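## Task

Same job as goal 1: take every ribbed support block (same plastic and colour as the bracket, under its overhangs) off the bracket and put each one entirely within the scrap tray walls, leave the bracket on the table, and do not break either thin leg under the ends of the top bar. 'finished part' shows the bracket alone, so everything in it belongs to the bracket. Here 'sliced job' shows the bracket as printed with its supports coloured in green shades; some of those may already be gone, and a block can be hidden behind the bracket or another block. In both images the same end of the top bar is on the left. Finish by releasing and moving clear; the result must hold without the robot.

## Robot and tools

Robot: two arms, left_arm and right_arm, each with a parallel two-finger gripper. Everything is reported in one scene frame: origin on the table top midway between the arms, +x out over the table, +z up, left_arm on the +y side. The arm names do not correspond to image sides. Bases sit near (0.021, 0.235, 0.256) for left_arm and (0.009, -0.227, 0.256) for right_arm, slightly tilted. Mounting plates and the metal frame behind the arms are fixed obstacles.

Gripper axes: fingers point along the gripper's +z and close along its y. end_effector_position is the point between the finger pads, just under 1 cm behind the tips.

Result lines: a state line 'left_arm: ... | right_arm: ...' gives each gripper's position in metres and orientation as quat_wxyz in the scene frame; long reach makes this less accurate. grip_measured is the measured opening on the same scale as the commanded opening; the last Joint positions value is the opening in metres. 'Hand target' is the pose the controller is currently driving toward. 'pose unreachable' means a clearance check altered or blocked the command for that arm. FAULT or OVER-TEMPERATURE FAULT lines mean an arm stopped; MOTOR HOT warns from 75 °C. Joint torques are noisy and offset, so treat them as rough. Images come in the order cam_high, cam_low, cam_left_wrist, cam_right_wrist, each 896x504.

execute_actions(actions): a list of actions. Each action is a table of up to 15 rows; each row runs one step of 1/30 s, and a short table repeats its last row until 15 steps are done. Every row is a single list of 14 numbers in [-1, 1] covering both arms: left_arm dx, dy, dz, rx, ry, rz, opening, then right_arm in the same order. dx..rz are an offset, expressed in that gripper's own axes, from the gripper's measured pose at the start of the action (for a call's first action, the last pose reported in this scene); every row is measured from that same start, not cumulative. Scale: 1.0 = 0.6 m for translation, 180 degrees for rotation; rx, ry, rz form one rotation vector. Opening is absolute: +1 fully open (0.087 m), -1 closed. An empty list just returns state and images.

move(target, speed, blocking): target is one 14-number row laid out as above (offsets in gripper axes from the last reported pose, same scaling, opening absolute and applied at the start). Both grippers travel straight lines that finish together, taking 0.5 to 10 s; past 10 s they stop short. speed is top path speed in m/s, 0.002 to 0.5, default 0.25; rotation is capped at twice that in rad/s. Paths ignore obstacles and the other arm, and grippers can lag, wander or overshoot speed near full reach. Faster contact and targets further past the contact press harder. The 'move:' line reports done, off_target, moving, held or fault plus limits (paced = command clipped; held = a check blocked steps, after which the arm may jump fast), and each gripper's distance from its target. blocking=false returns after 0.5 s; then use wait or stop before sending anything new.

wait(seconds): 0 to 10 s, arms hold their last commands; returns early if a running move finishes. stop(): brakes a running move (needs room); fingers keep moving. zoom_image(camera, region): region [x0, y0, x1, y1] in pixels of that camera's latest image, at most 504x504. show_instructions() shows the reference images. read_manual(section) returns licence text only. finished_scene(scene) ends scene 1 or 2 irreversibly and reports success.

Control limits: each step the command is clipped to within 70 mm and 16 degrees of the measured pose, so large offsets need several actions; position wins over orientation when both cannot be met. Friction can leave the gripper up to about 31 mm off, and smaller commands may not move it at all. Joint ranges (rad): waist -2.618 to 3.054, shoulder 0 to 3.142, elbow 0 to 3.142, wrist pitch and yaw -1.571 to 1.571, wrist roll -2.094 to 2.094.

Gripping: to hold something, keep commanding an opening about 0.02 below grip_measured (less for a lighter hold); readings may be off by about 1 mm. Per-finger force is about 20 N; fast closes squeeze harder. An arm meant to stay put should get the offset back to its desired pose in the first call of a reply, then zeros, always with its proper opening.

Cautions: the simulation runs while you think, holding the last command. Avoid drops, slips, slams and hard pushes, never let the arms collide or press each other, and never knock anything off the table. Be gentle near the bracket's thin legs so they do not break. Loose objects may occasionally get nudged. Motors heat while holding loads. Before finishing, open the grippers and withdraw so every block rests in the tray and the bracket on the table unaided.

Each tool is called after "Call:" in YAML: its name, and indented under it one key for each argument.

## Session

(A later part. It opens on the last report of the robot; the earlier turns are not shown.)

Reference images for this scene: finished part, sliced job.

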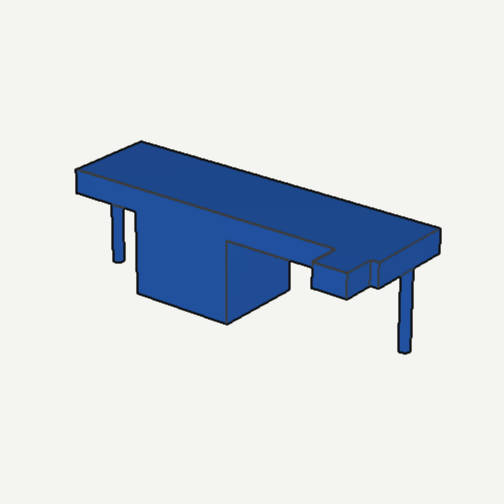

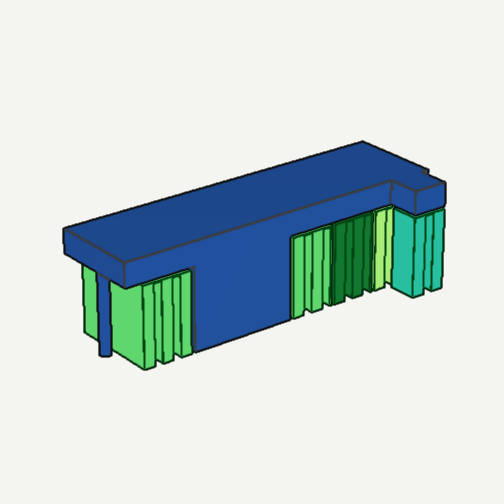

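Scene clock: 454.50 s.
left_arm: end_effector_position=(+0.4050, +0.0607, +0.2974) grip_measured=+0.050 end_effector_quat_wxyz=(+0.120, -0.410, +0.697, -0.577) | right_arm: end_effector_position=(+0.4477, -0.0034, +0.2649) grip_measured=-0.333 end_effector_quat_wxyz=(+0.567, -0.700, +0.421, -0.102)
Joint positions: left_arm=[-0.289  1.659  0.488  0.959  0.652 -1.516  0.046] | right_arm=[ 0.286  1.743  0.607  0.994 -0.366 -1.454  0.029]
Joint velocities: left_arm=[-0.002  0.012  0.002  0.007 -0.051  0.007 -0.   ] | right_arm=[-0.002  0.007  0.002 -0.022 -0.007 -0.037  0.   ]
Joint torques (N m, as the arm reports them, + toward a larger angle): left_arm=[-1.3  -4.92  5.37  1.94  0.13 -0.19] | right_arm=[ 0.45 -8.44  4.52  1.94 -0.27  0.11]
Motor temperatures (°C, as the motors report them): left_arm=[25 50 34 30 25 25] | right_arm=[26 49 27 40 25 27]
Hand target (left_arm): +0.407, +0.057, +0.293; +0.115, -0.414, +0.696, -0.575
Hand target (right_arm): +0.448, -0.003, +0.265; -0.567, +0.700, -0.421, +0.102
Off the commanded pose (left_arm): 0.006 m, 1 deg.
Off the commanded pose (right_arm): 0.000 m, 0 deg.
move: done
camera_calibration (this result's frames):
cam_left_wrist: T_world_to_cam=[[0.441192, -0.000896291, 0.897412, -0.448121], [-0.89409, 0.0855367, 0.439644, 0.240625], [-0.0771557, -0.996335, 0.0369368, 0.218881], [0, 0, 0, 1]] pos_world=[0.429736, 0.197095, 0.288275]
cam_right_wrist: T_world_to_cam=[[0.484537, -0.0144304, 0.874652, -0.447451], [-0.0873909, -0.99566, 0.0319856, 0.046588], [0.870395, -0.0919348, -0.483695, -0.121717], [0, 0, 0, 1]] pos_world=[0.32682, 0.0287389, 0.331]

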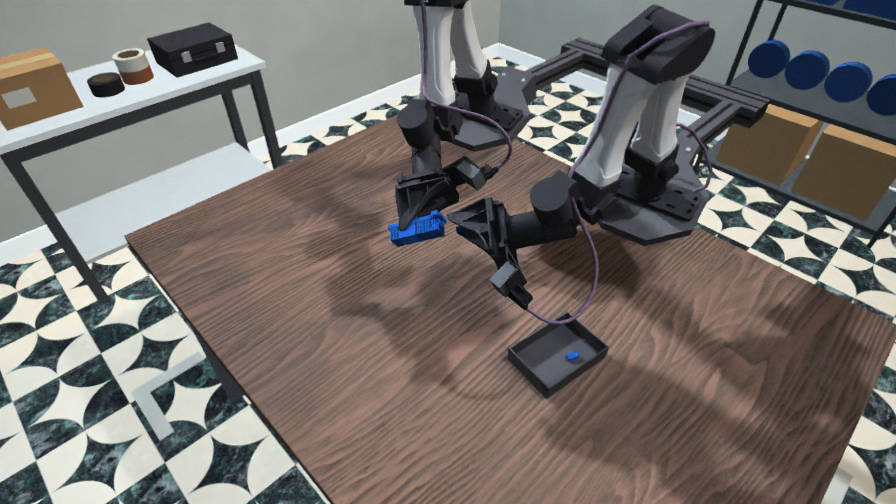

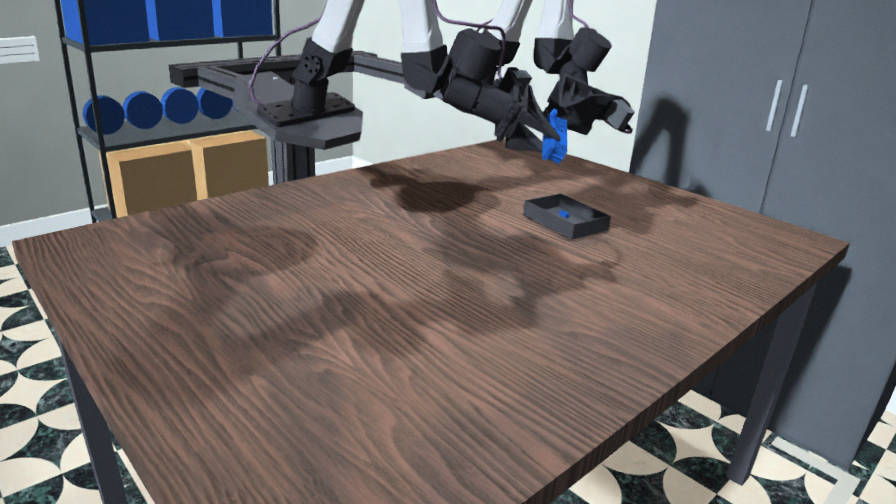

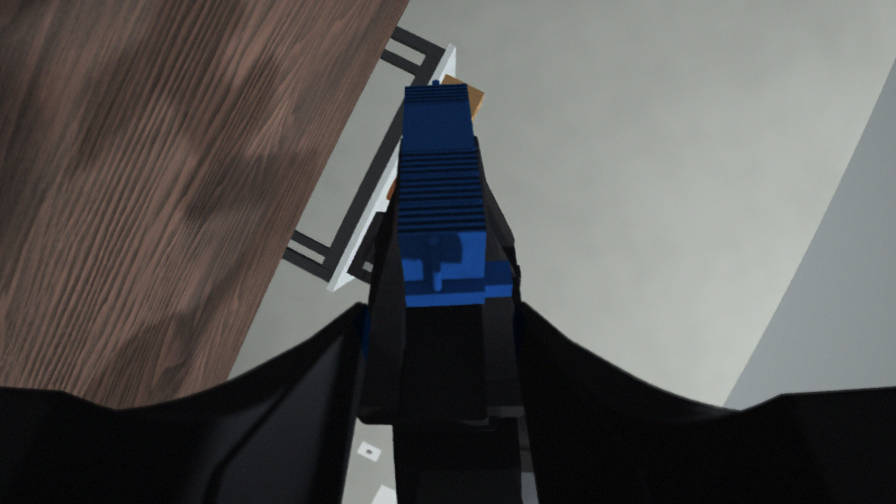

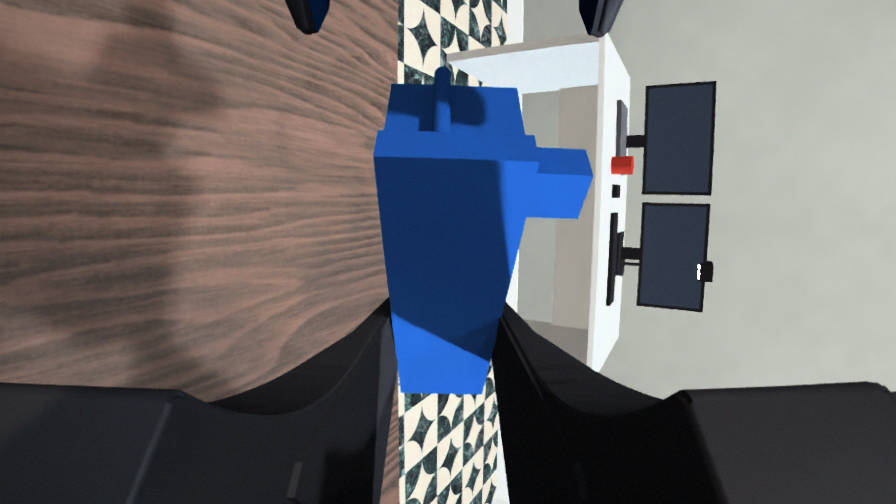

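Call:
move:
  target: [0,0,0.053,0,0,-0.012,0.05, 0,0,0,0,0,0,-0.40]
  speed: 0.05

Scene clock: 471.30 s.
left_arm: end_effector_position=(+0.4208, +0.0419, +0.2919) grip_measured=+0.050 end_effector_quat_wxyz=(+0.112, -0.419, +0.689, -0.580) | right_arm: end_effector_position=(+0.4477, -0.0034, +0.2649) grip_measured=-0.333 end_effector_quat_wxyz=(+0.567, -0.700, +0.421, -0.102)
Joint positions: left_arm=[-0.347  1.743  0.557  0.988  0.598 -1.562  0.046] | right_arm=[ 0.286  1.743  0.607  0.994 -0.366 -1.454  0.029]
Joint velocities: left_arm=[ 0.022  0.002 -0.012  0.081 -0.066 -0.037 -0.   ] | right_arm=[-0.002  0.002  0.012 -0.066  0.022  0.007 -0.001]
Joint torques (N m, as the arm reports them, + toward a larger angle): left_arm=[-1.51 -5.36  5.98  1.9   0.15 -0.18] | right_arm=[ 0.41 -8.47  4.54  1.91 -0.26  0.09]
Motor temperatures (°C, as the motors report them): left_arm=[25 47 34 32 25 25] | right_arm=[26 48 28 41 25 27]
Hand target (left_arm): +0.425, +0.038, +0.287; +0.108, -0.424, +0.688, -0.579
Hand target (right_arm): +0.448, -0.003, +0.265; -0.567, +0.700, -0.421, +0.102
Off the commanded pose (left_arm): 0.007 m, 1 deg.
Off the commanded pose (right_arm): 0.000 m, 0 deg.
move: done
camera_calibration (this result's frames):
cam_left_wrist: T_world_to_cam=[[0.456163, 0.0222244, 0.889619, -0.455113], [-0.887301, 0.087647, 0.452785, 0.252033], [-0.0679095, -0.995904, 0.059701, 0.191002], [0, 0, 0, 1]] pos_world=[0.444206, 0.178244, 0.279357]
cam_right_wrist: T_world_to_cam=[[0.484537, -0.0144304, 0.874652, -0.447451], [-0.0873909, -0.99566, 0.0319856, 0.046588], [0.870395, -0.0919348, -0.483695, -0.121717], [0, 0, 0, 1]] pos_world=[0.32682, 0.0287389, 0.331]

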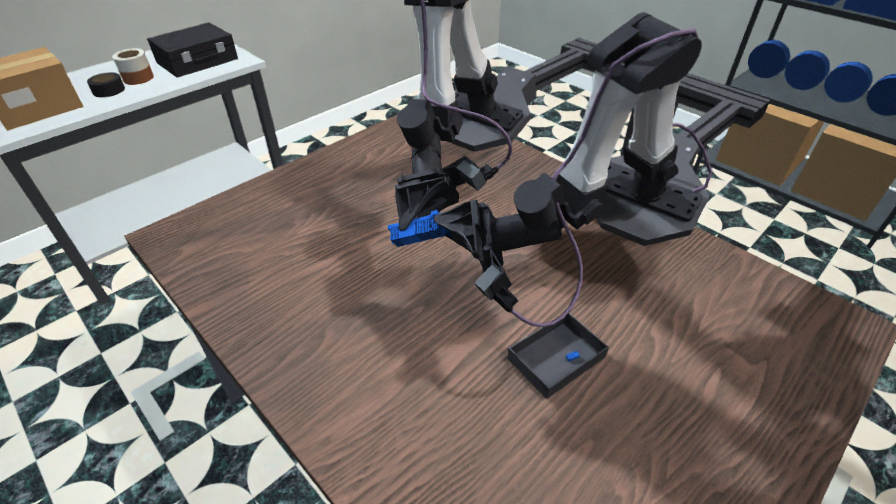

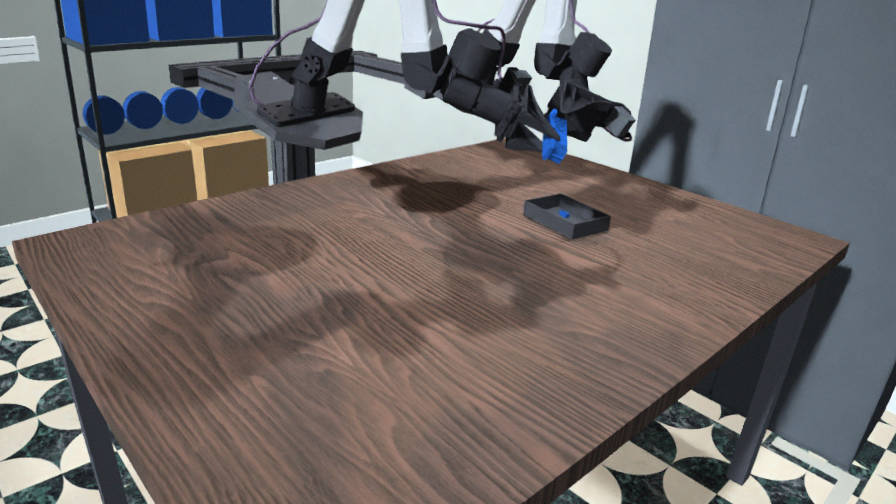

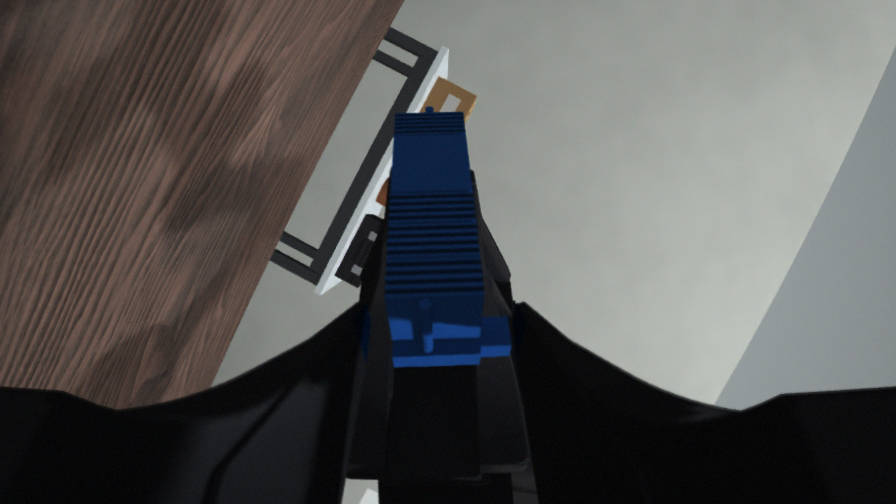

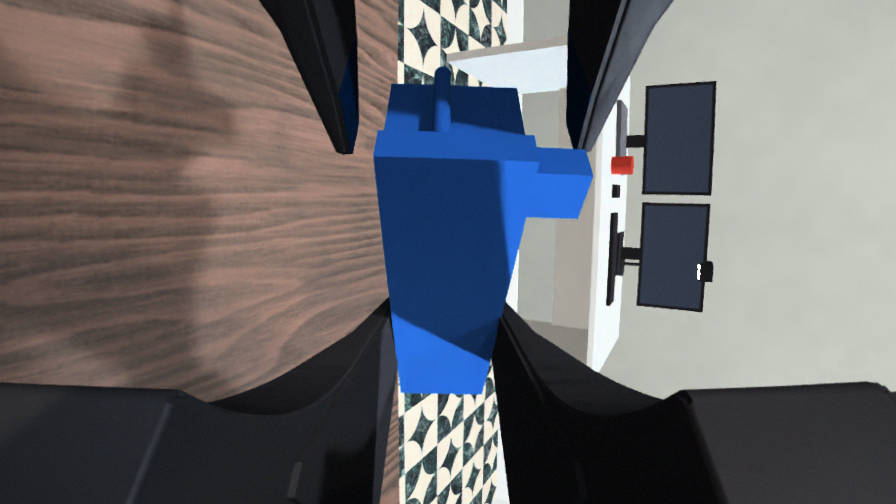

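Call:
zoom_image:
  camera: "cam_left_wrist"
  region: [340, 160, 560, 390]

Region (340, 160, 560, 390) of cam_left_wrist's 896x504 image, scaled by 2.191, with more detail than that image has; it fills the left 482 columns of this view, and the rest is white.

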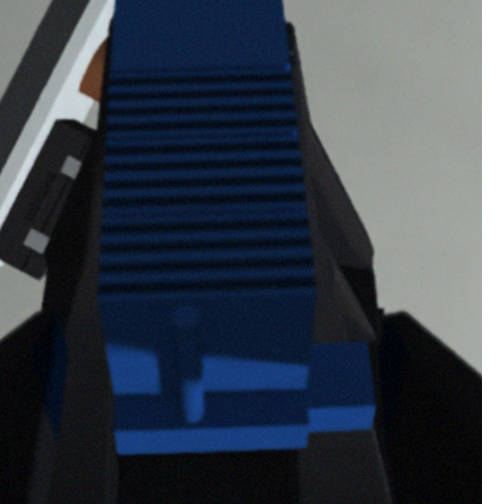

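Call:
move:
  target: [-0.004,0.009,0.016,0,0,0,0.05, 0,0,0,0,0,0,-0.40]
  speed: 0.02

Scene clock: 481.23 s.
left_arm: end_effector_position=(+0.4211, +0.0415, +0.2863) grip_measured=+0.050 end_effector_quat_wxyz=(+0.112, -0.421, +0.689, -0.580) | right_arm: end_effector_position=(+0.4477, -0.0034, +0.2649) grip_measured=-0.333 end_effector_quat_wxyz=(+0.567, -0.700, +0.421, -0.102)
Joint positions: left_arm=[-0.347  1.77   0.557  1.014  0.596 -1.564  0.046] | right_arm=[ 0.286  1.743  0.607  0.994 -0.366 -1.454  0.029]
Joint velocities: left_arm=[ 0.007  0.007 -0.007  0.051 -0.022  0.007 -0.   ] | right_arm=[ 0.007  0.007 -0.017 -0.037 -0.022 -0.007  0.001]
Joint torques (N m, as the arm reports them, + toward a larger angle): left_arm=[-1.69 -5.59  6.15  1.93  0.12 -0.09] | right_arm=[ 0.43 -8.41  4.54  1.93 -0.27  0.09]
Motor temperatures (°C, as the motors report them): left_arm=[25 46 35 33 25 25] | right_arm=[26 48 28 41 25 27]
Hand target (left_arm): +0.426, +0.037, +0.283; +0.112, -0.419, +0.689, -0.580
Hand target (right_arm): +0.448, -0.003, +0.265; -0.567, +0.700, -0.421, +0.102
Off the commanded pose (left_arm): 0.007 m, 0 deg.
Off the commanded pose (right_arm): 0.000 m, 0 deg.
move: done
camera_calibration (this result's frames):
cam_left_wrist: T_world_to_cam=[[0.45803, 0.0234414, 0.888628, -0.450816], [-0.886538, 0.0854329, 0.454699, 0.254093], [-0.0652593, -0.996068, 0.0599125, 0.189794], [0, 0, 0, 1]] pos_world=[0.444136, 0.177908, 0.273701]
cam_right_wrist: T_world_to_cam=[[0.484537, -0.0144304, 0.874652, -0.447451], [-0.0873909, -0.99566, 0.0319856, 0.046588], [0.870395, -0.0919348, -0.483695, -0.121717], [0, 0, 0, 1]] pos_world=[0.32682, 0.0287389, 0.331]

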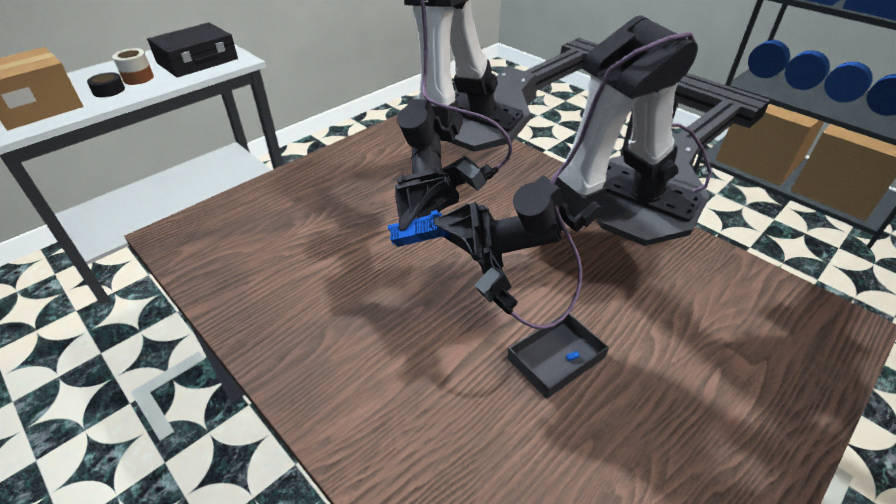

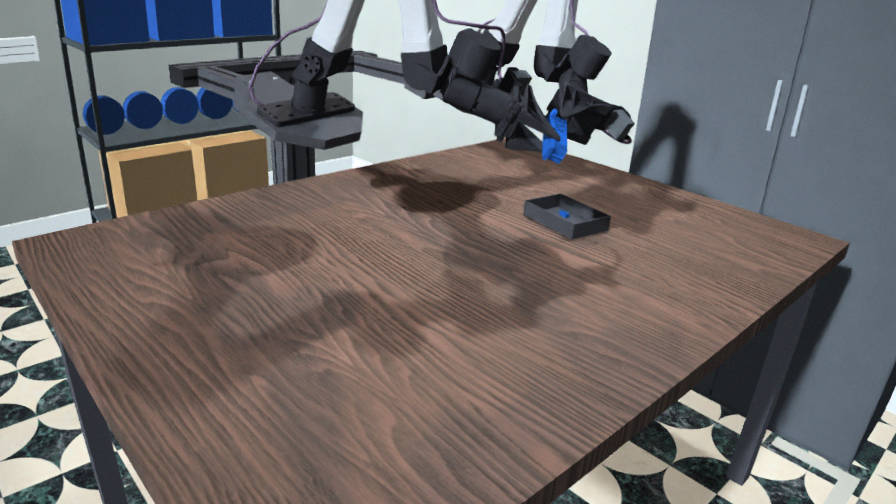

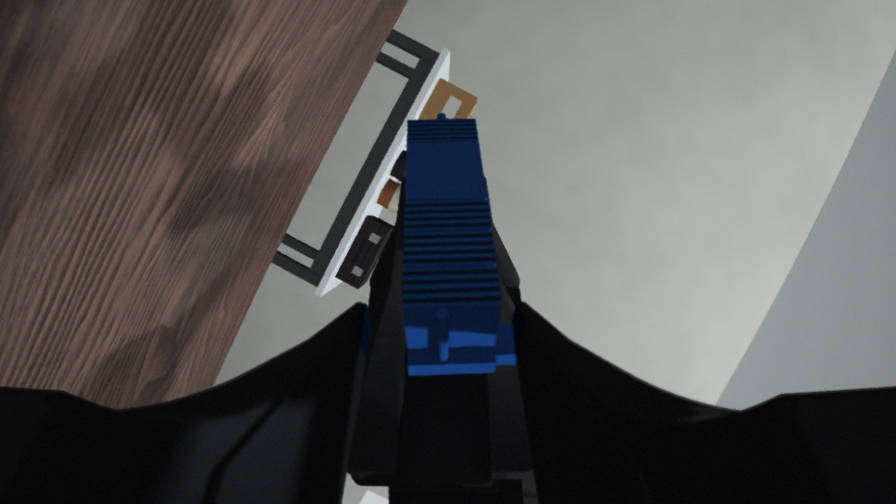

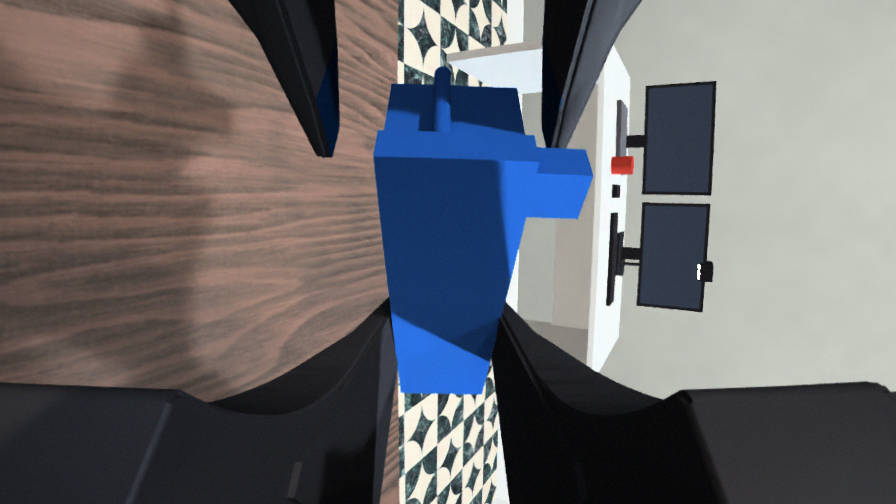

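Call:
execute_actions:
  actions:
    - [[0,0,0,0,0,0,0.02,0,0,0,0,0,0,-0.40],[0,0,0,0,0,0,-0.01,0,0,0,0,0,0,-0.40],[0,0,0,0,0,0,-0.04,0,0,0,0,0,0,-0.40],[0,0,0,0,0,0,-0.07,0,0,0,0,0,0,-0.40],[0,0,0,0,0,0,-0.10,0,0,0,0,0,0,-0.40],[0,0,0,0,0,0,-0.13,0,0,0,0,0,0,-0.40],[0,0,0,0,0,0,-0.16,0,0,0,0,0,0,-0.40],[0,0,0,0,0,0,-0.19,0,0,0,0,0,0,-0.40],[0,0,0,0,0,0,-0.21,0,0,0,0,0,0,-0.40],[0,0,0,0,0,0,-0.23,0,0,0,0,0,0,-0.40],[0,0,0,0,0,0,-0.25,0,0,0,0,0,0,-0.40],[0,0,0,0,0,0,-0.265,0,0,0,0,0,0,-0.40],[0,0,0,0,0,0,-0.28,0,0,0,0,0,0,-0.40],[0,0,0,0,0,0,-0.295,0,0,0,0,0,0,-0.40],[0,0,0,0,0,0,-0.31,0,0,0,0,0,0,-0.40]]
    - [[0,0,0,0,0,0,-0.32,0,0,0,0,0,0,-0.40],[0,0,0,0,0,0,-0.33,0,0,0,0,0,0,-0.40],[0,0,0,0,0,0,-0.34,0,0,0,0,0,0,-0.40],[0,0,0,0,0,0,-0.35,0,0,0,0,0,0,-0.40],[0,0,0,0,0,0,-0.36,0,0,0,0,0,0,-0.40],[0,0,0,0,0,0,-0.37,0,0,0,0,0,0,-0.40],[0,0,0,0,0,0,-0.38,0,0,0,0,0,0,-0.40],[0,0,0,0,0,0,-0.39,0,0,0,0,0,0,-0.40],[0,0,0,0,0,0,-0.40,0,0,0,0,0,0,-0.40],[0,0,0,0,0,0,-0.41,0,0,0,0,0,0,-0.40],[0,0,0,0,0,0,-0.42,0,0,0,0,0,0,-0.40],[0,0,0,0,0,0,-0.43,0,0,0,0,0,0,-0.40],[0,0,0,0,0,0,-0.44,0,0,0,0,0,0,-0.40],[0,0,0,0,0,0,-0.45,0,0,0,0,0,0,-0.40]]

Scene clock: 489.63 s.
left_arm: end_effector_position=(+0.4218, +0.0416, +0.2877) grip_measured=-0.379 end_effector_quat_wxyz=(+0.114, -0.419, +0.688, -0.582) | right_arm: end_effector_position=(+0.4473, -0.0035, +0.2640) grip_measured=-0.333 end_effector_quat_wxyz=(+0.566, -0.701, +0.422, -0.101)
Joint positions: left_arm=[-0.347  1.77   0.557  1.022  0.596 -1.564  0.027] | right_arm=[ 0.286  1.743  0.607  0.99  -0.366 -1.454  0.029]
Joint velocities: left_arm=[ 0.002  0.002  0.002  0.022 -0.022  0.007 -0.001] | right_arm=[-0.017 -0.007 -0.002 -0.007  0.022  0.037 -0.   ]
Joint torques (N m, as the arm reports them, + toward a larger angle): left_arm=[-0.57 -7.53  4.02  1.86  0.2  -0.08] | right_arm=[ 0.36 -8.45  4.52  1.95 -0.29  0.08]
Motor temperatures (°C, as the motors report them): left_arm=[25 45 35 33 25 25] | right_arm=[26 48 28 41 25 27]
Hand target (left_arm): +0.422, +0.042, +0.287; +0.113, -0.419, +0.688, -0.581
Hand target (right_arm): +0.447, -0.003, +0.264; -0.566, +0.701, -0.422, +0.101
Off the commanded pose (left_arm): 0.001 m, 0 deg.
Off the commanded pose (right_arm): 0.000 m, 0 deg.
camera_calibration (this result's frames):
cam_left_wrist: T_world_to_cam=[[0.451002, 0.0249261, 0.892175, -0.450503], [-0.890164, 0.0851925, 0.447605, 0.257661], [-0.0648495, -0.996053, 0.0606103, 0.18943], [0, 0, 0, 1]] pos_world=[0.444823, 0.177961, 0.275115]
cam_right_wrist: T_world_to_cam=[[0.48787, -0.0127379, 0.872823, -0.447402], [-0.0868687, -0.995639, 0.0340255, 0.0457101], [0.868583, -0.0924211, -0.486849, -0.120165], [0, 0, 0, 1]] pos_world=[0.326618, 0.028706, 0.330446]

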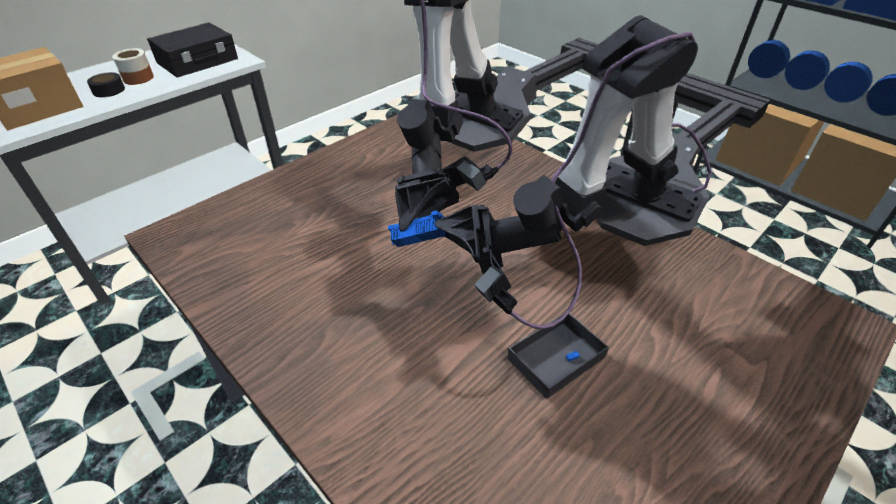

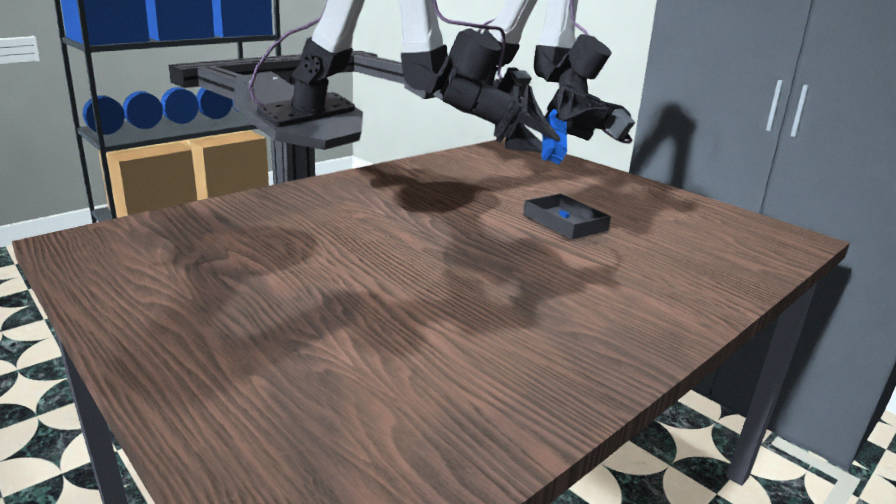

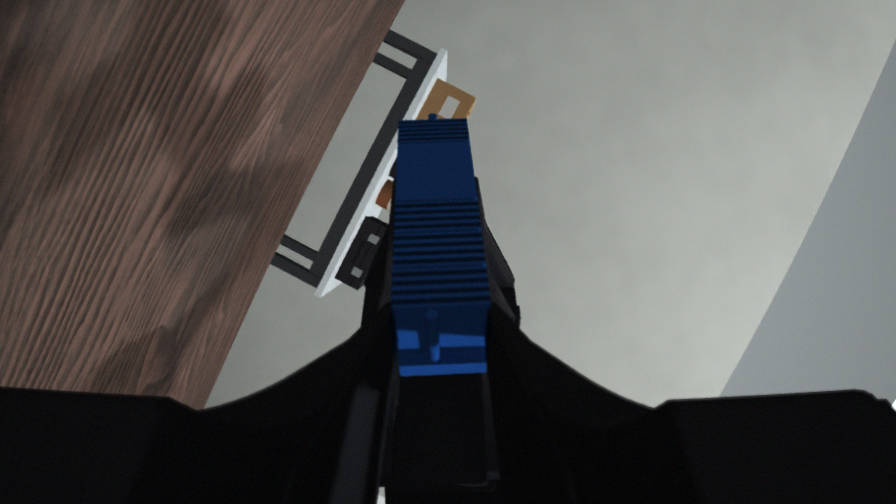

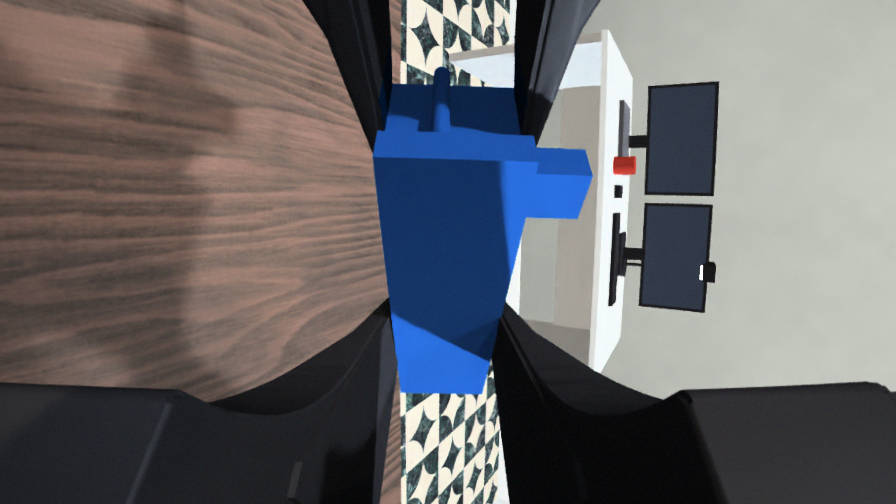

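Call:
execute_actions:
  actions: []

Scene clock: 500.47 s.
left_arm: end_effector_position=(+0.4218, +0.0416, +0.2877) grip_measured=-0.379 end_effector_quat_wxyz=(+0.114, -0.419, +0.688, -0.582) | right_arm: end_effector_position=(+0.4473, -0.0035, +0.2640) grip_measured=-0.333 end_effector_quat_wxyz=(+0.566, -0.701, +0.422, -0.101)
Joint positions: left_arm=[-0.347  1.77   0.557  1.022  0.596 -1.564  0.027] | right_arm=[ 0.286  1.743  0.607  0.99  -0.366 -1.454  0.029]
Joint velocities: left_arm=[ 0.007  0.017 -0.012  0.007  0.007 -0.037  0.   ] | right_arm=[-0.002  0.002 -0.012 -0.022 -0.037 -0.022 -0.001]
Joint torques (N m, as the arm reports them, + toward a larger angle): left_arm=[-0.56 -7.49  4.09  1.86  0.25 -0.08] | right_arm=[ 0.4  -8.45  4.52  1.95 -0.25  0.09]
Motor temperatures (°C, as the motors report them): left_arm=[25 46 35 34 25 25] | right_arm=[26 48 28 41 25 27]
Hand target (left_arm): +0.422, +0.042, +0.287; +0.113, -0.419, +0.688, -0.581
Hand target (right_arm): +0.447, -0.003, +0.264; -0.566, +0.701, -0.422, +0.101
Off the commanded pose (left_arm): 0.001 m, 0 deg.
Off the commanded pose (right_arm): 0.000 m, 0 deg.
camera_calibration (this result's frames):
cam_left_wrist: T_world_to_cam=[[0.451002, 0.0249261, 0.892175, -0.450503], [-0.890164, 0.0851925, 0.447605, 0.257661], [-0.0648495, -0.996053, 0.0606103, 0.18943], [0, 0, 0, 1]] pos_world=[0.444823, 0.177961, 0.275115]
cam_right_wrist: T_world_to_cam=[[0.48787, -0.0127379, 0.872823, -0.447402], [-0.0868687, -0.995639, 0.0340255, 0.0457101], [0.868583, -0.0924211, -0.486849, -0.120165], [0, 0, 0, 1]] pos_world=[0.326618, 0.028706, 0.330446]

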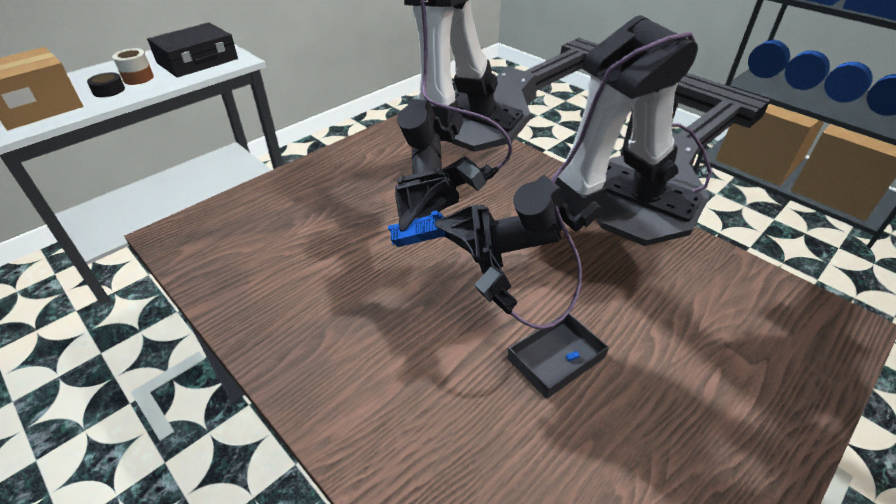

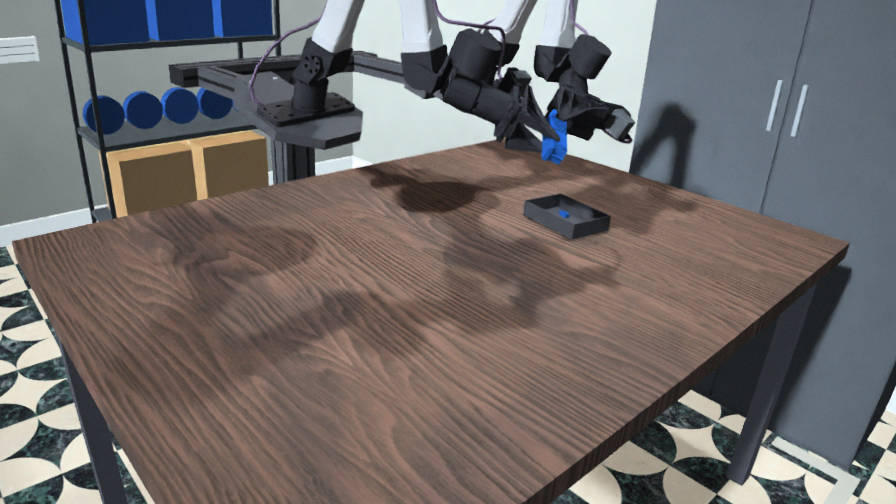

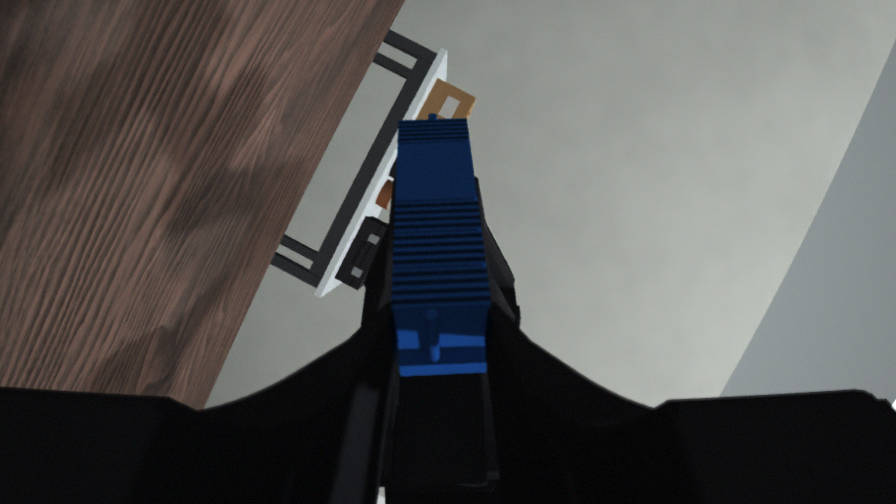

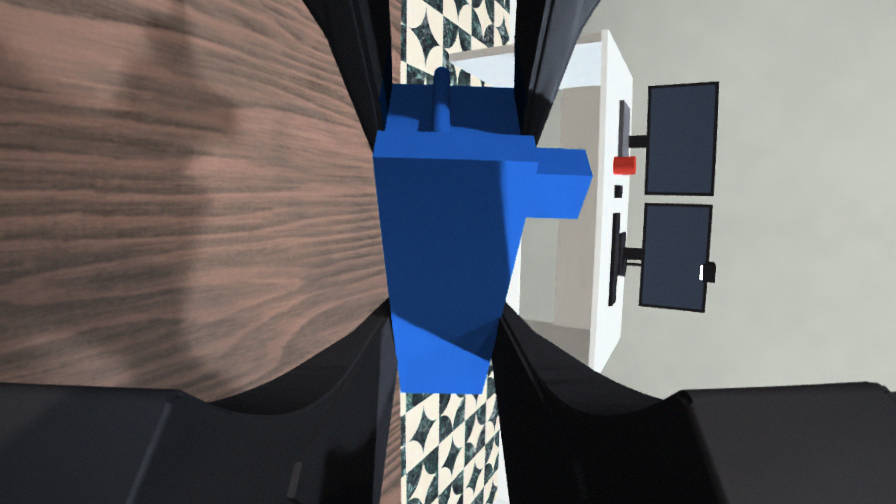

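Call:
show_instructions:

Call:
move:
  target: [-0.04, 0, -0.005, 0, 0, 0.06, -0.45, 0, 0, 0, 0, 0, 0, -0.40]
  speed: 0.03

Reference images for this scene: finished part, sliced job.

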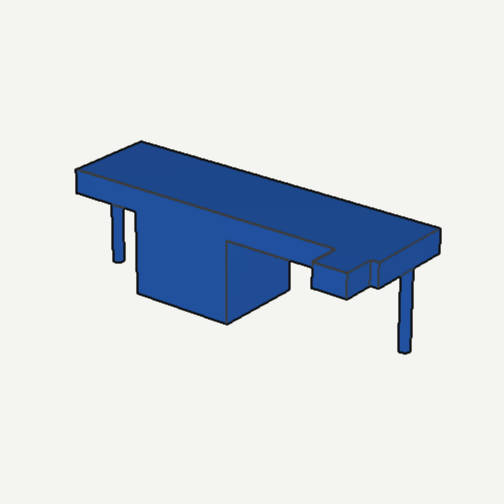

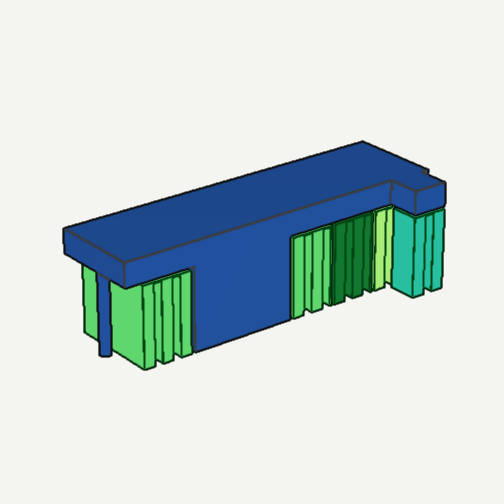

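Scene clock: 506.40 s.
left_arm: end_effector_position=(+0.4318, +0.0567, +0.2861) grip_measured=-0.379 end_effector_quat_wxyz=(+0.175, -0.346, +0.721, -0.574) | right_arm: end_effector_position=(+0.4467, -0.0015, +0.2655) grip_measured=-0.334 end_effector_quat_wxyz=(+0.570, -0.701, +0.417, -0.097)
Joint positions: left_arm=[-0.291  1.77   0.599  0.997  0.655 -1.364  0.027] | right_arm=[ 0.286  1.743  0.607  0.995 -0.379 -1.454  0.029]
Joint velocities: left_arm=[-0.007 -0.017 -0.017  0.022  0.022 -0.007  0.   ] | right_arm=[-0.012  0.002 -0.007 -0.007 -0.081  0.022  0.001]
Joint torques (N m, as the arm reports them, + toward a larger angle): left_arm=[ 1.07 -7.1   5.93  1.58  0.34 -0.03] | right_arm=[ 0.34 -8.48  4.49  1.88 -0.11  0.07]
Motor temperatures (°C, as the motors report them): left_arm=[25 46 35 34 25 25] | right_arm=[26 47 29 42 25 27]
Hand target (left_arm): +0.435, +0.061, +0.281; +0.169, -0.352, +0.725, -0.568
Hand target (right_arm): +0.447, -0.004, +0.264; -0.566, +0.701, -0.422, +0.101
Off the commanded pose (left_arm): 0.007 m, 1 deg.
Off the commanded pose (right_arm): 0.003 m, 1 deg.
move: done
camera_calibration (this result's frames):
cam_left_wrist: T_world_to_cam=[[0.305766, -0.103624, 0.946451, -0.399522], [-0.944532, 0.0921318, 0.315233, 0.326928], [-0.119864, -0.99034, -0.069705, 0.265958], [0, 0, 0, 1]] pos_world=[0.462832, 0.191869, 0.293608]
cam_right_wrist: T_world_to_cam=[[0.484679, -0.0137403, 0.874584, -0.447489], [-0.0763912, -0.996721, 0.0266755, 0.0448436], [0.87135, -0.0797396, -0.484139, -0.120656], [0, 0, 0, 1]] pos_world=[0.325448, 0.0289268, 0.331756]

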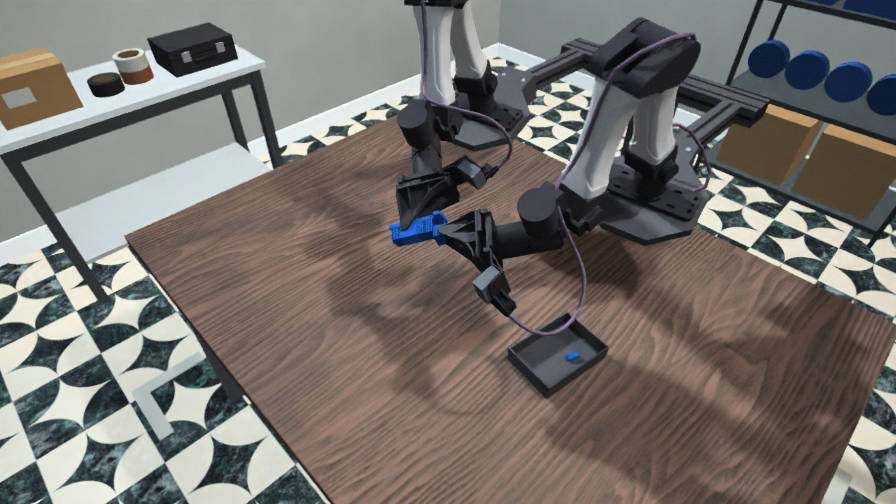

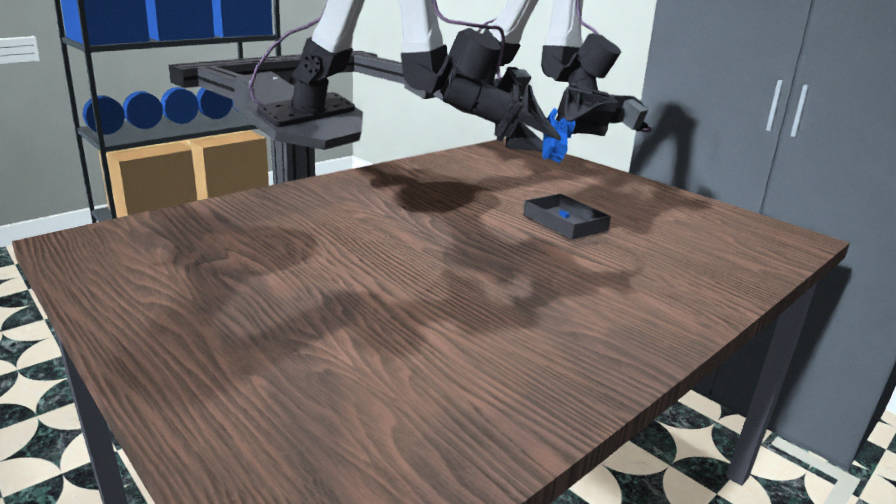

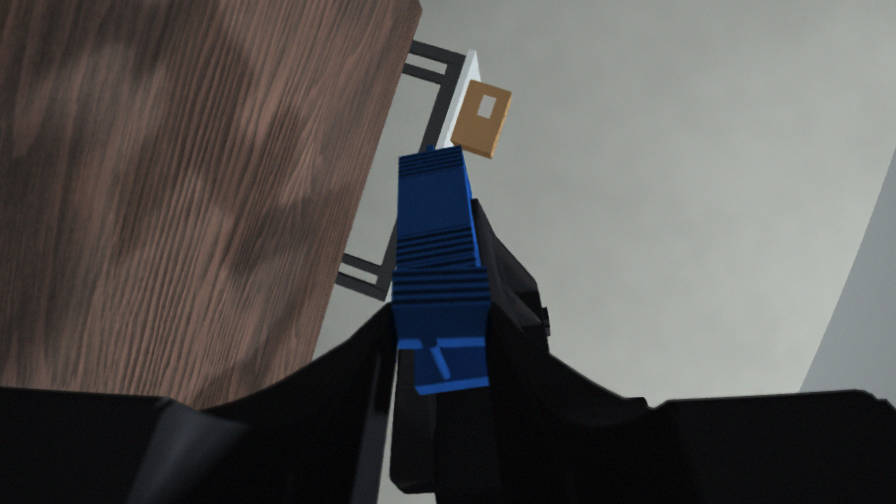

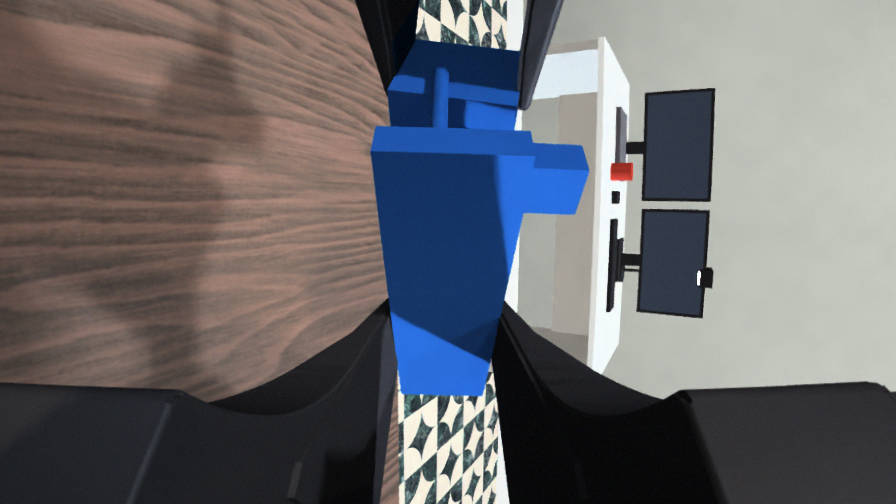

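Call:
move:
  target: [-0.075, 0.016, 0, 0, 0, 0, -0.45, 0, 0, 0, 0, 0, 0, -0.40]
  speed: 0.06

Scene clock: 515.03 s.
left_arm: end_effector_position=(+0.4599, +0.0874, +0.2824) grip_measured=-0.379 end_effector_quat_wxyz=(+0.192, -0.336, +0.717, -0.581) | right_arm: end_effector_position=(+0.4459, -0.0003, +0.2658) grip_measured=-0.334 end_effector_quat_wxyz=(+0.571, -0.702, +0.415, -0.094)
Joint positions: left_arm=[-0.187  1.841  0.699  0.994  0.755 -1.34   0.027] | right_arm=[ 0.286  1.743  0.607  0.995 -0.387 -1.454  0.029]
Joint velocities: left_arm=[-0.012 -0.007 -0.002 -0.081  0.037  0.022 -0.   ] | right_arm=[ 0.002  0.007  0.007 -0.022  0.007  0.022  0.001]
Joint torques (N m, as the arm reports them, + toward a larger angle): left_arm=[ 0.7  -6.41  6.12  1.59  0.31 -0.07] | right_arm=[ 0.35 -8.46  4.54  1.93 -0.17  0.12]
Motor temperatures (°C, as the motors report them): left_arm=[25 45 35 34 25 25] | right_arm=[26 47 29 42 25 27]
Hand target (left_arm): +0.460, +0.090, +0.270; +0.176, -0.345, +0.721, -0.574
Hand target (right_arm): +0.447, -0.001, +0.266; -0.570, +0.701, -0.417, +0.097
Off the commanded pose (left_arm): 0.012 m, 2 deg.
Off the commanded pose (right_arm): 0.002 m, 0 deg.
move: off_target (left_arm)
camera_calibration (this result's frames):
cam_left_wrist: T_world_to_cam=[[0.266707, -0.102712, 0.958289, -0.386891], [-0.95734, 0.0865001, 0.275714, 0.369375], [-0.111211, -0.990943, -0.0752604, 0.297172], [0, 0, 0, 1]] pos_world=[0.489853, 0.222791, 0.291277]
cam_right_wrist: T_world_to_cam=[[0.485395, -0.01294, 0.874199, -0.447504], [-0.0687284, -0.997361, 0.0233981, 0.0434902], [0.871589, -0.0714396, -0.485003, -0.119622], [0, 0, 0, 1]] pos_world=[0.324466, 0.029039, 0.332173]

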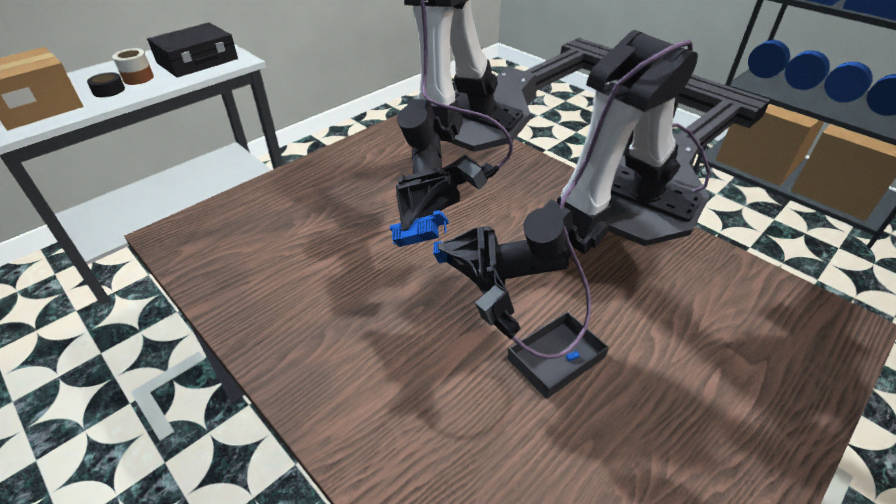

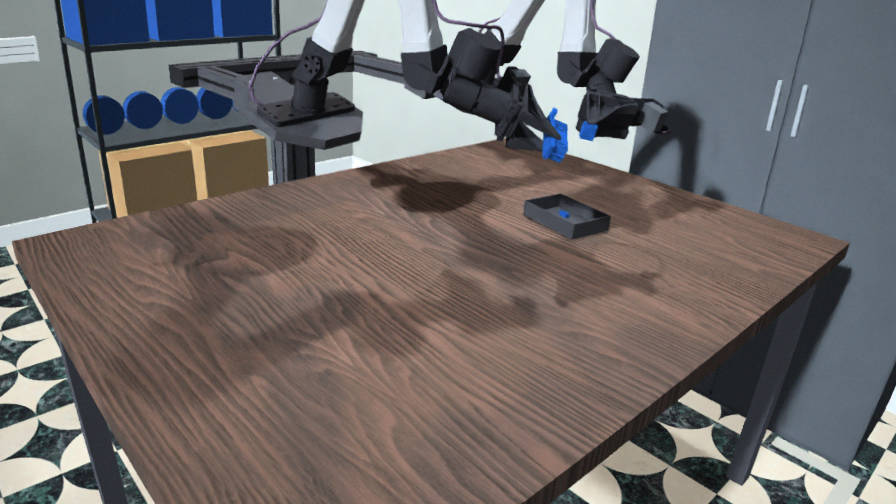

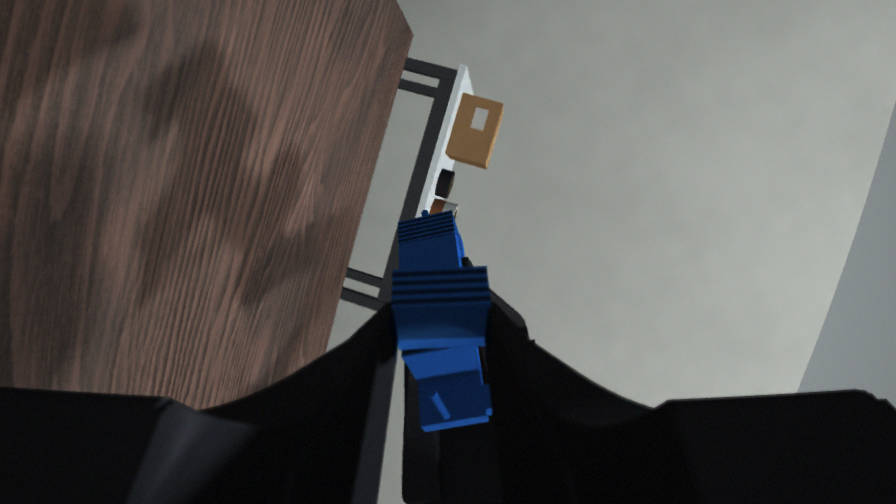

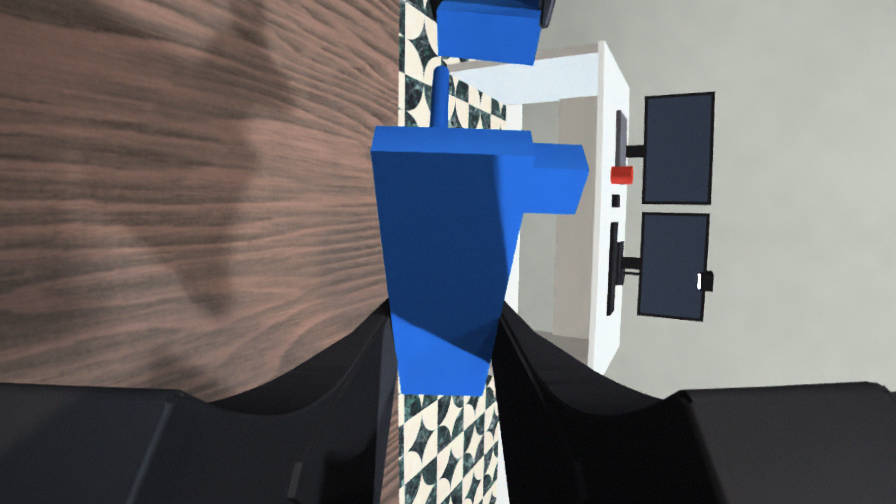

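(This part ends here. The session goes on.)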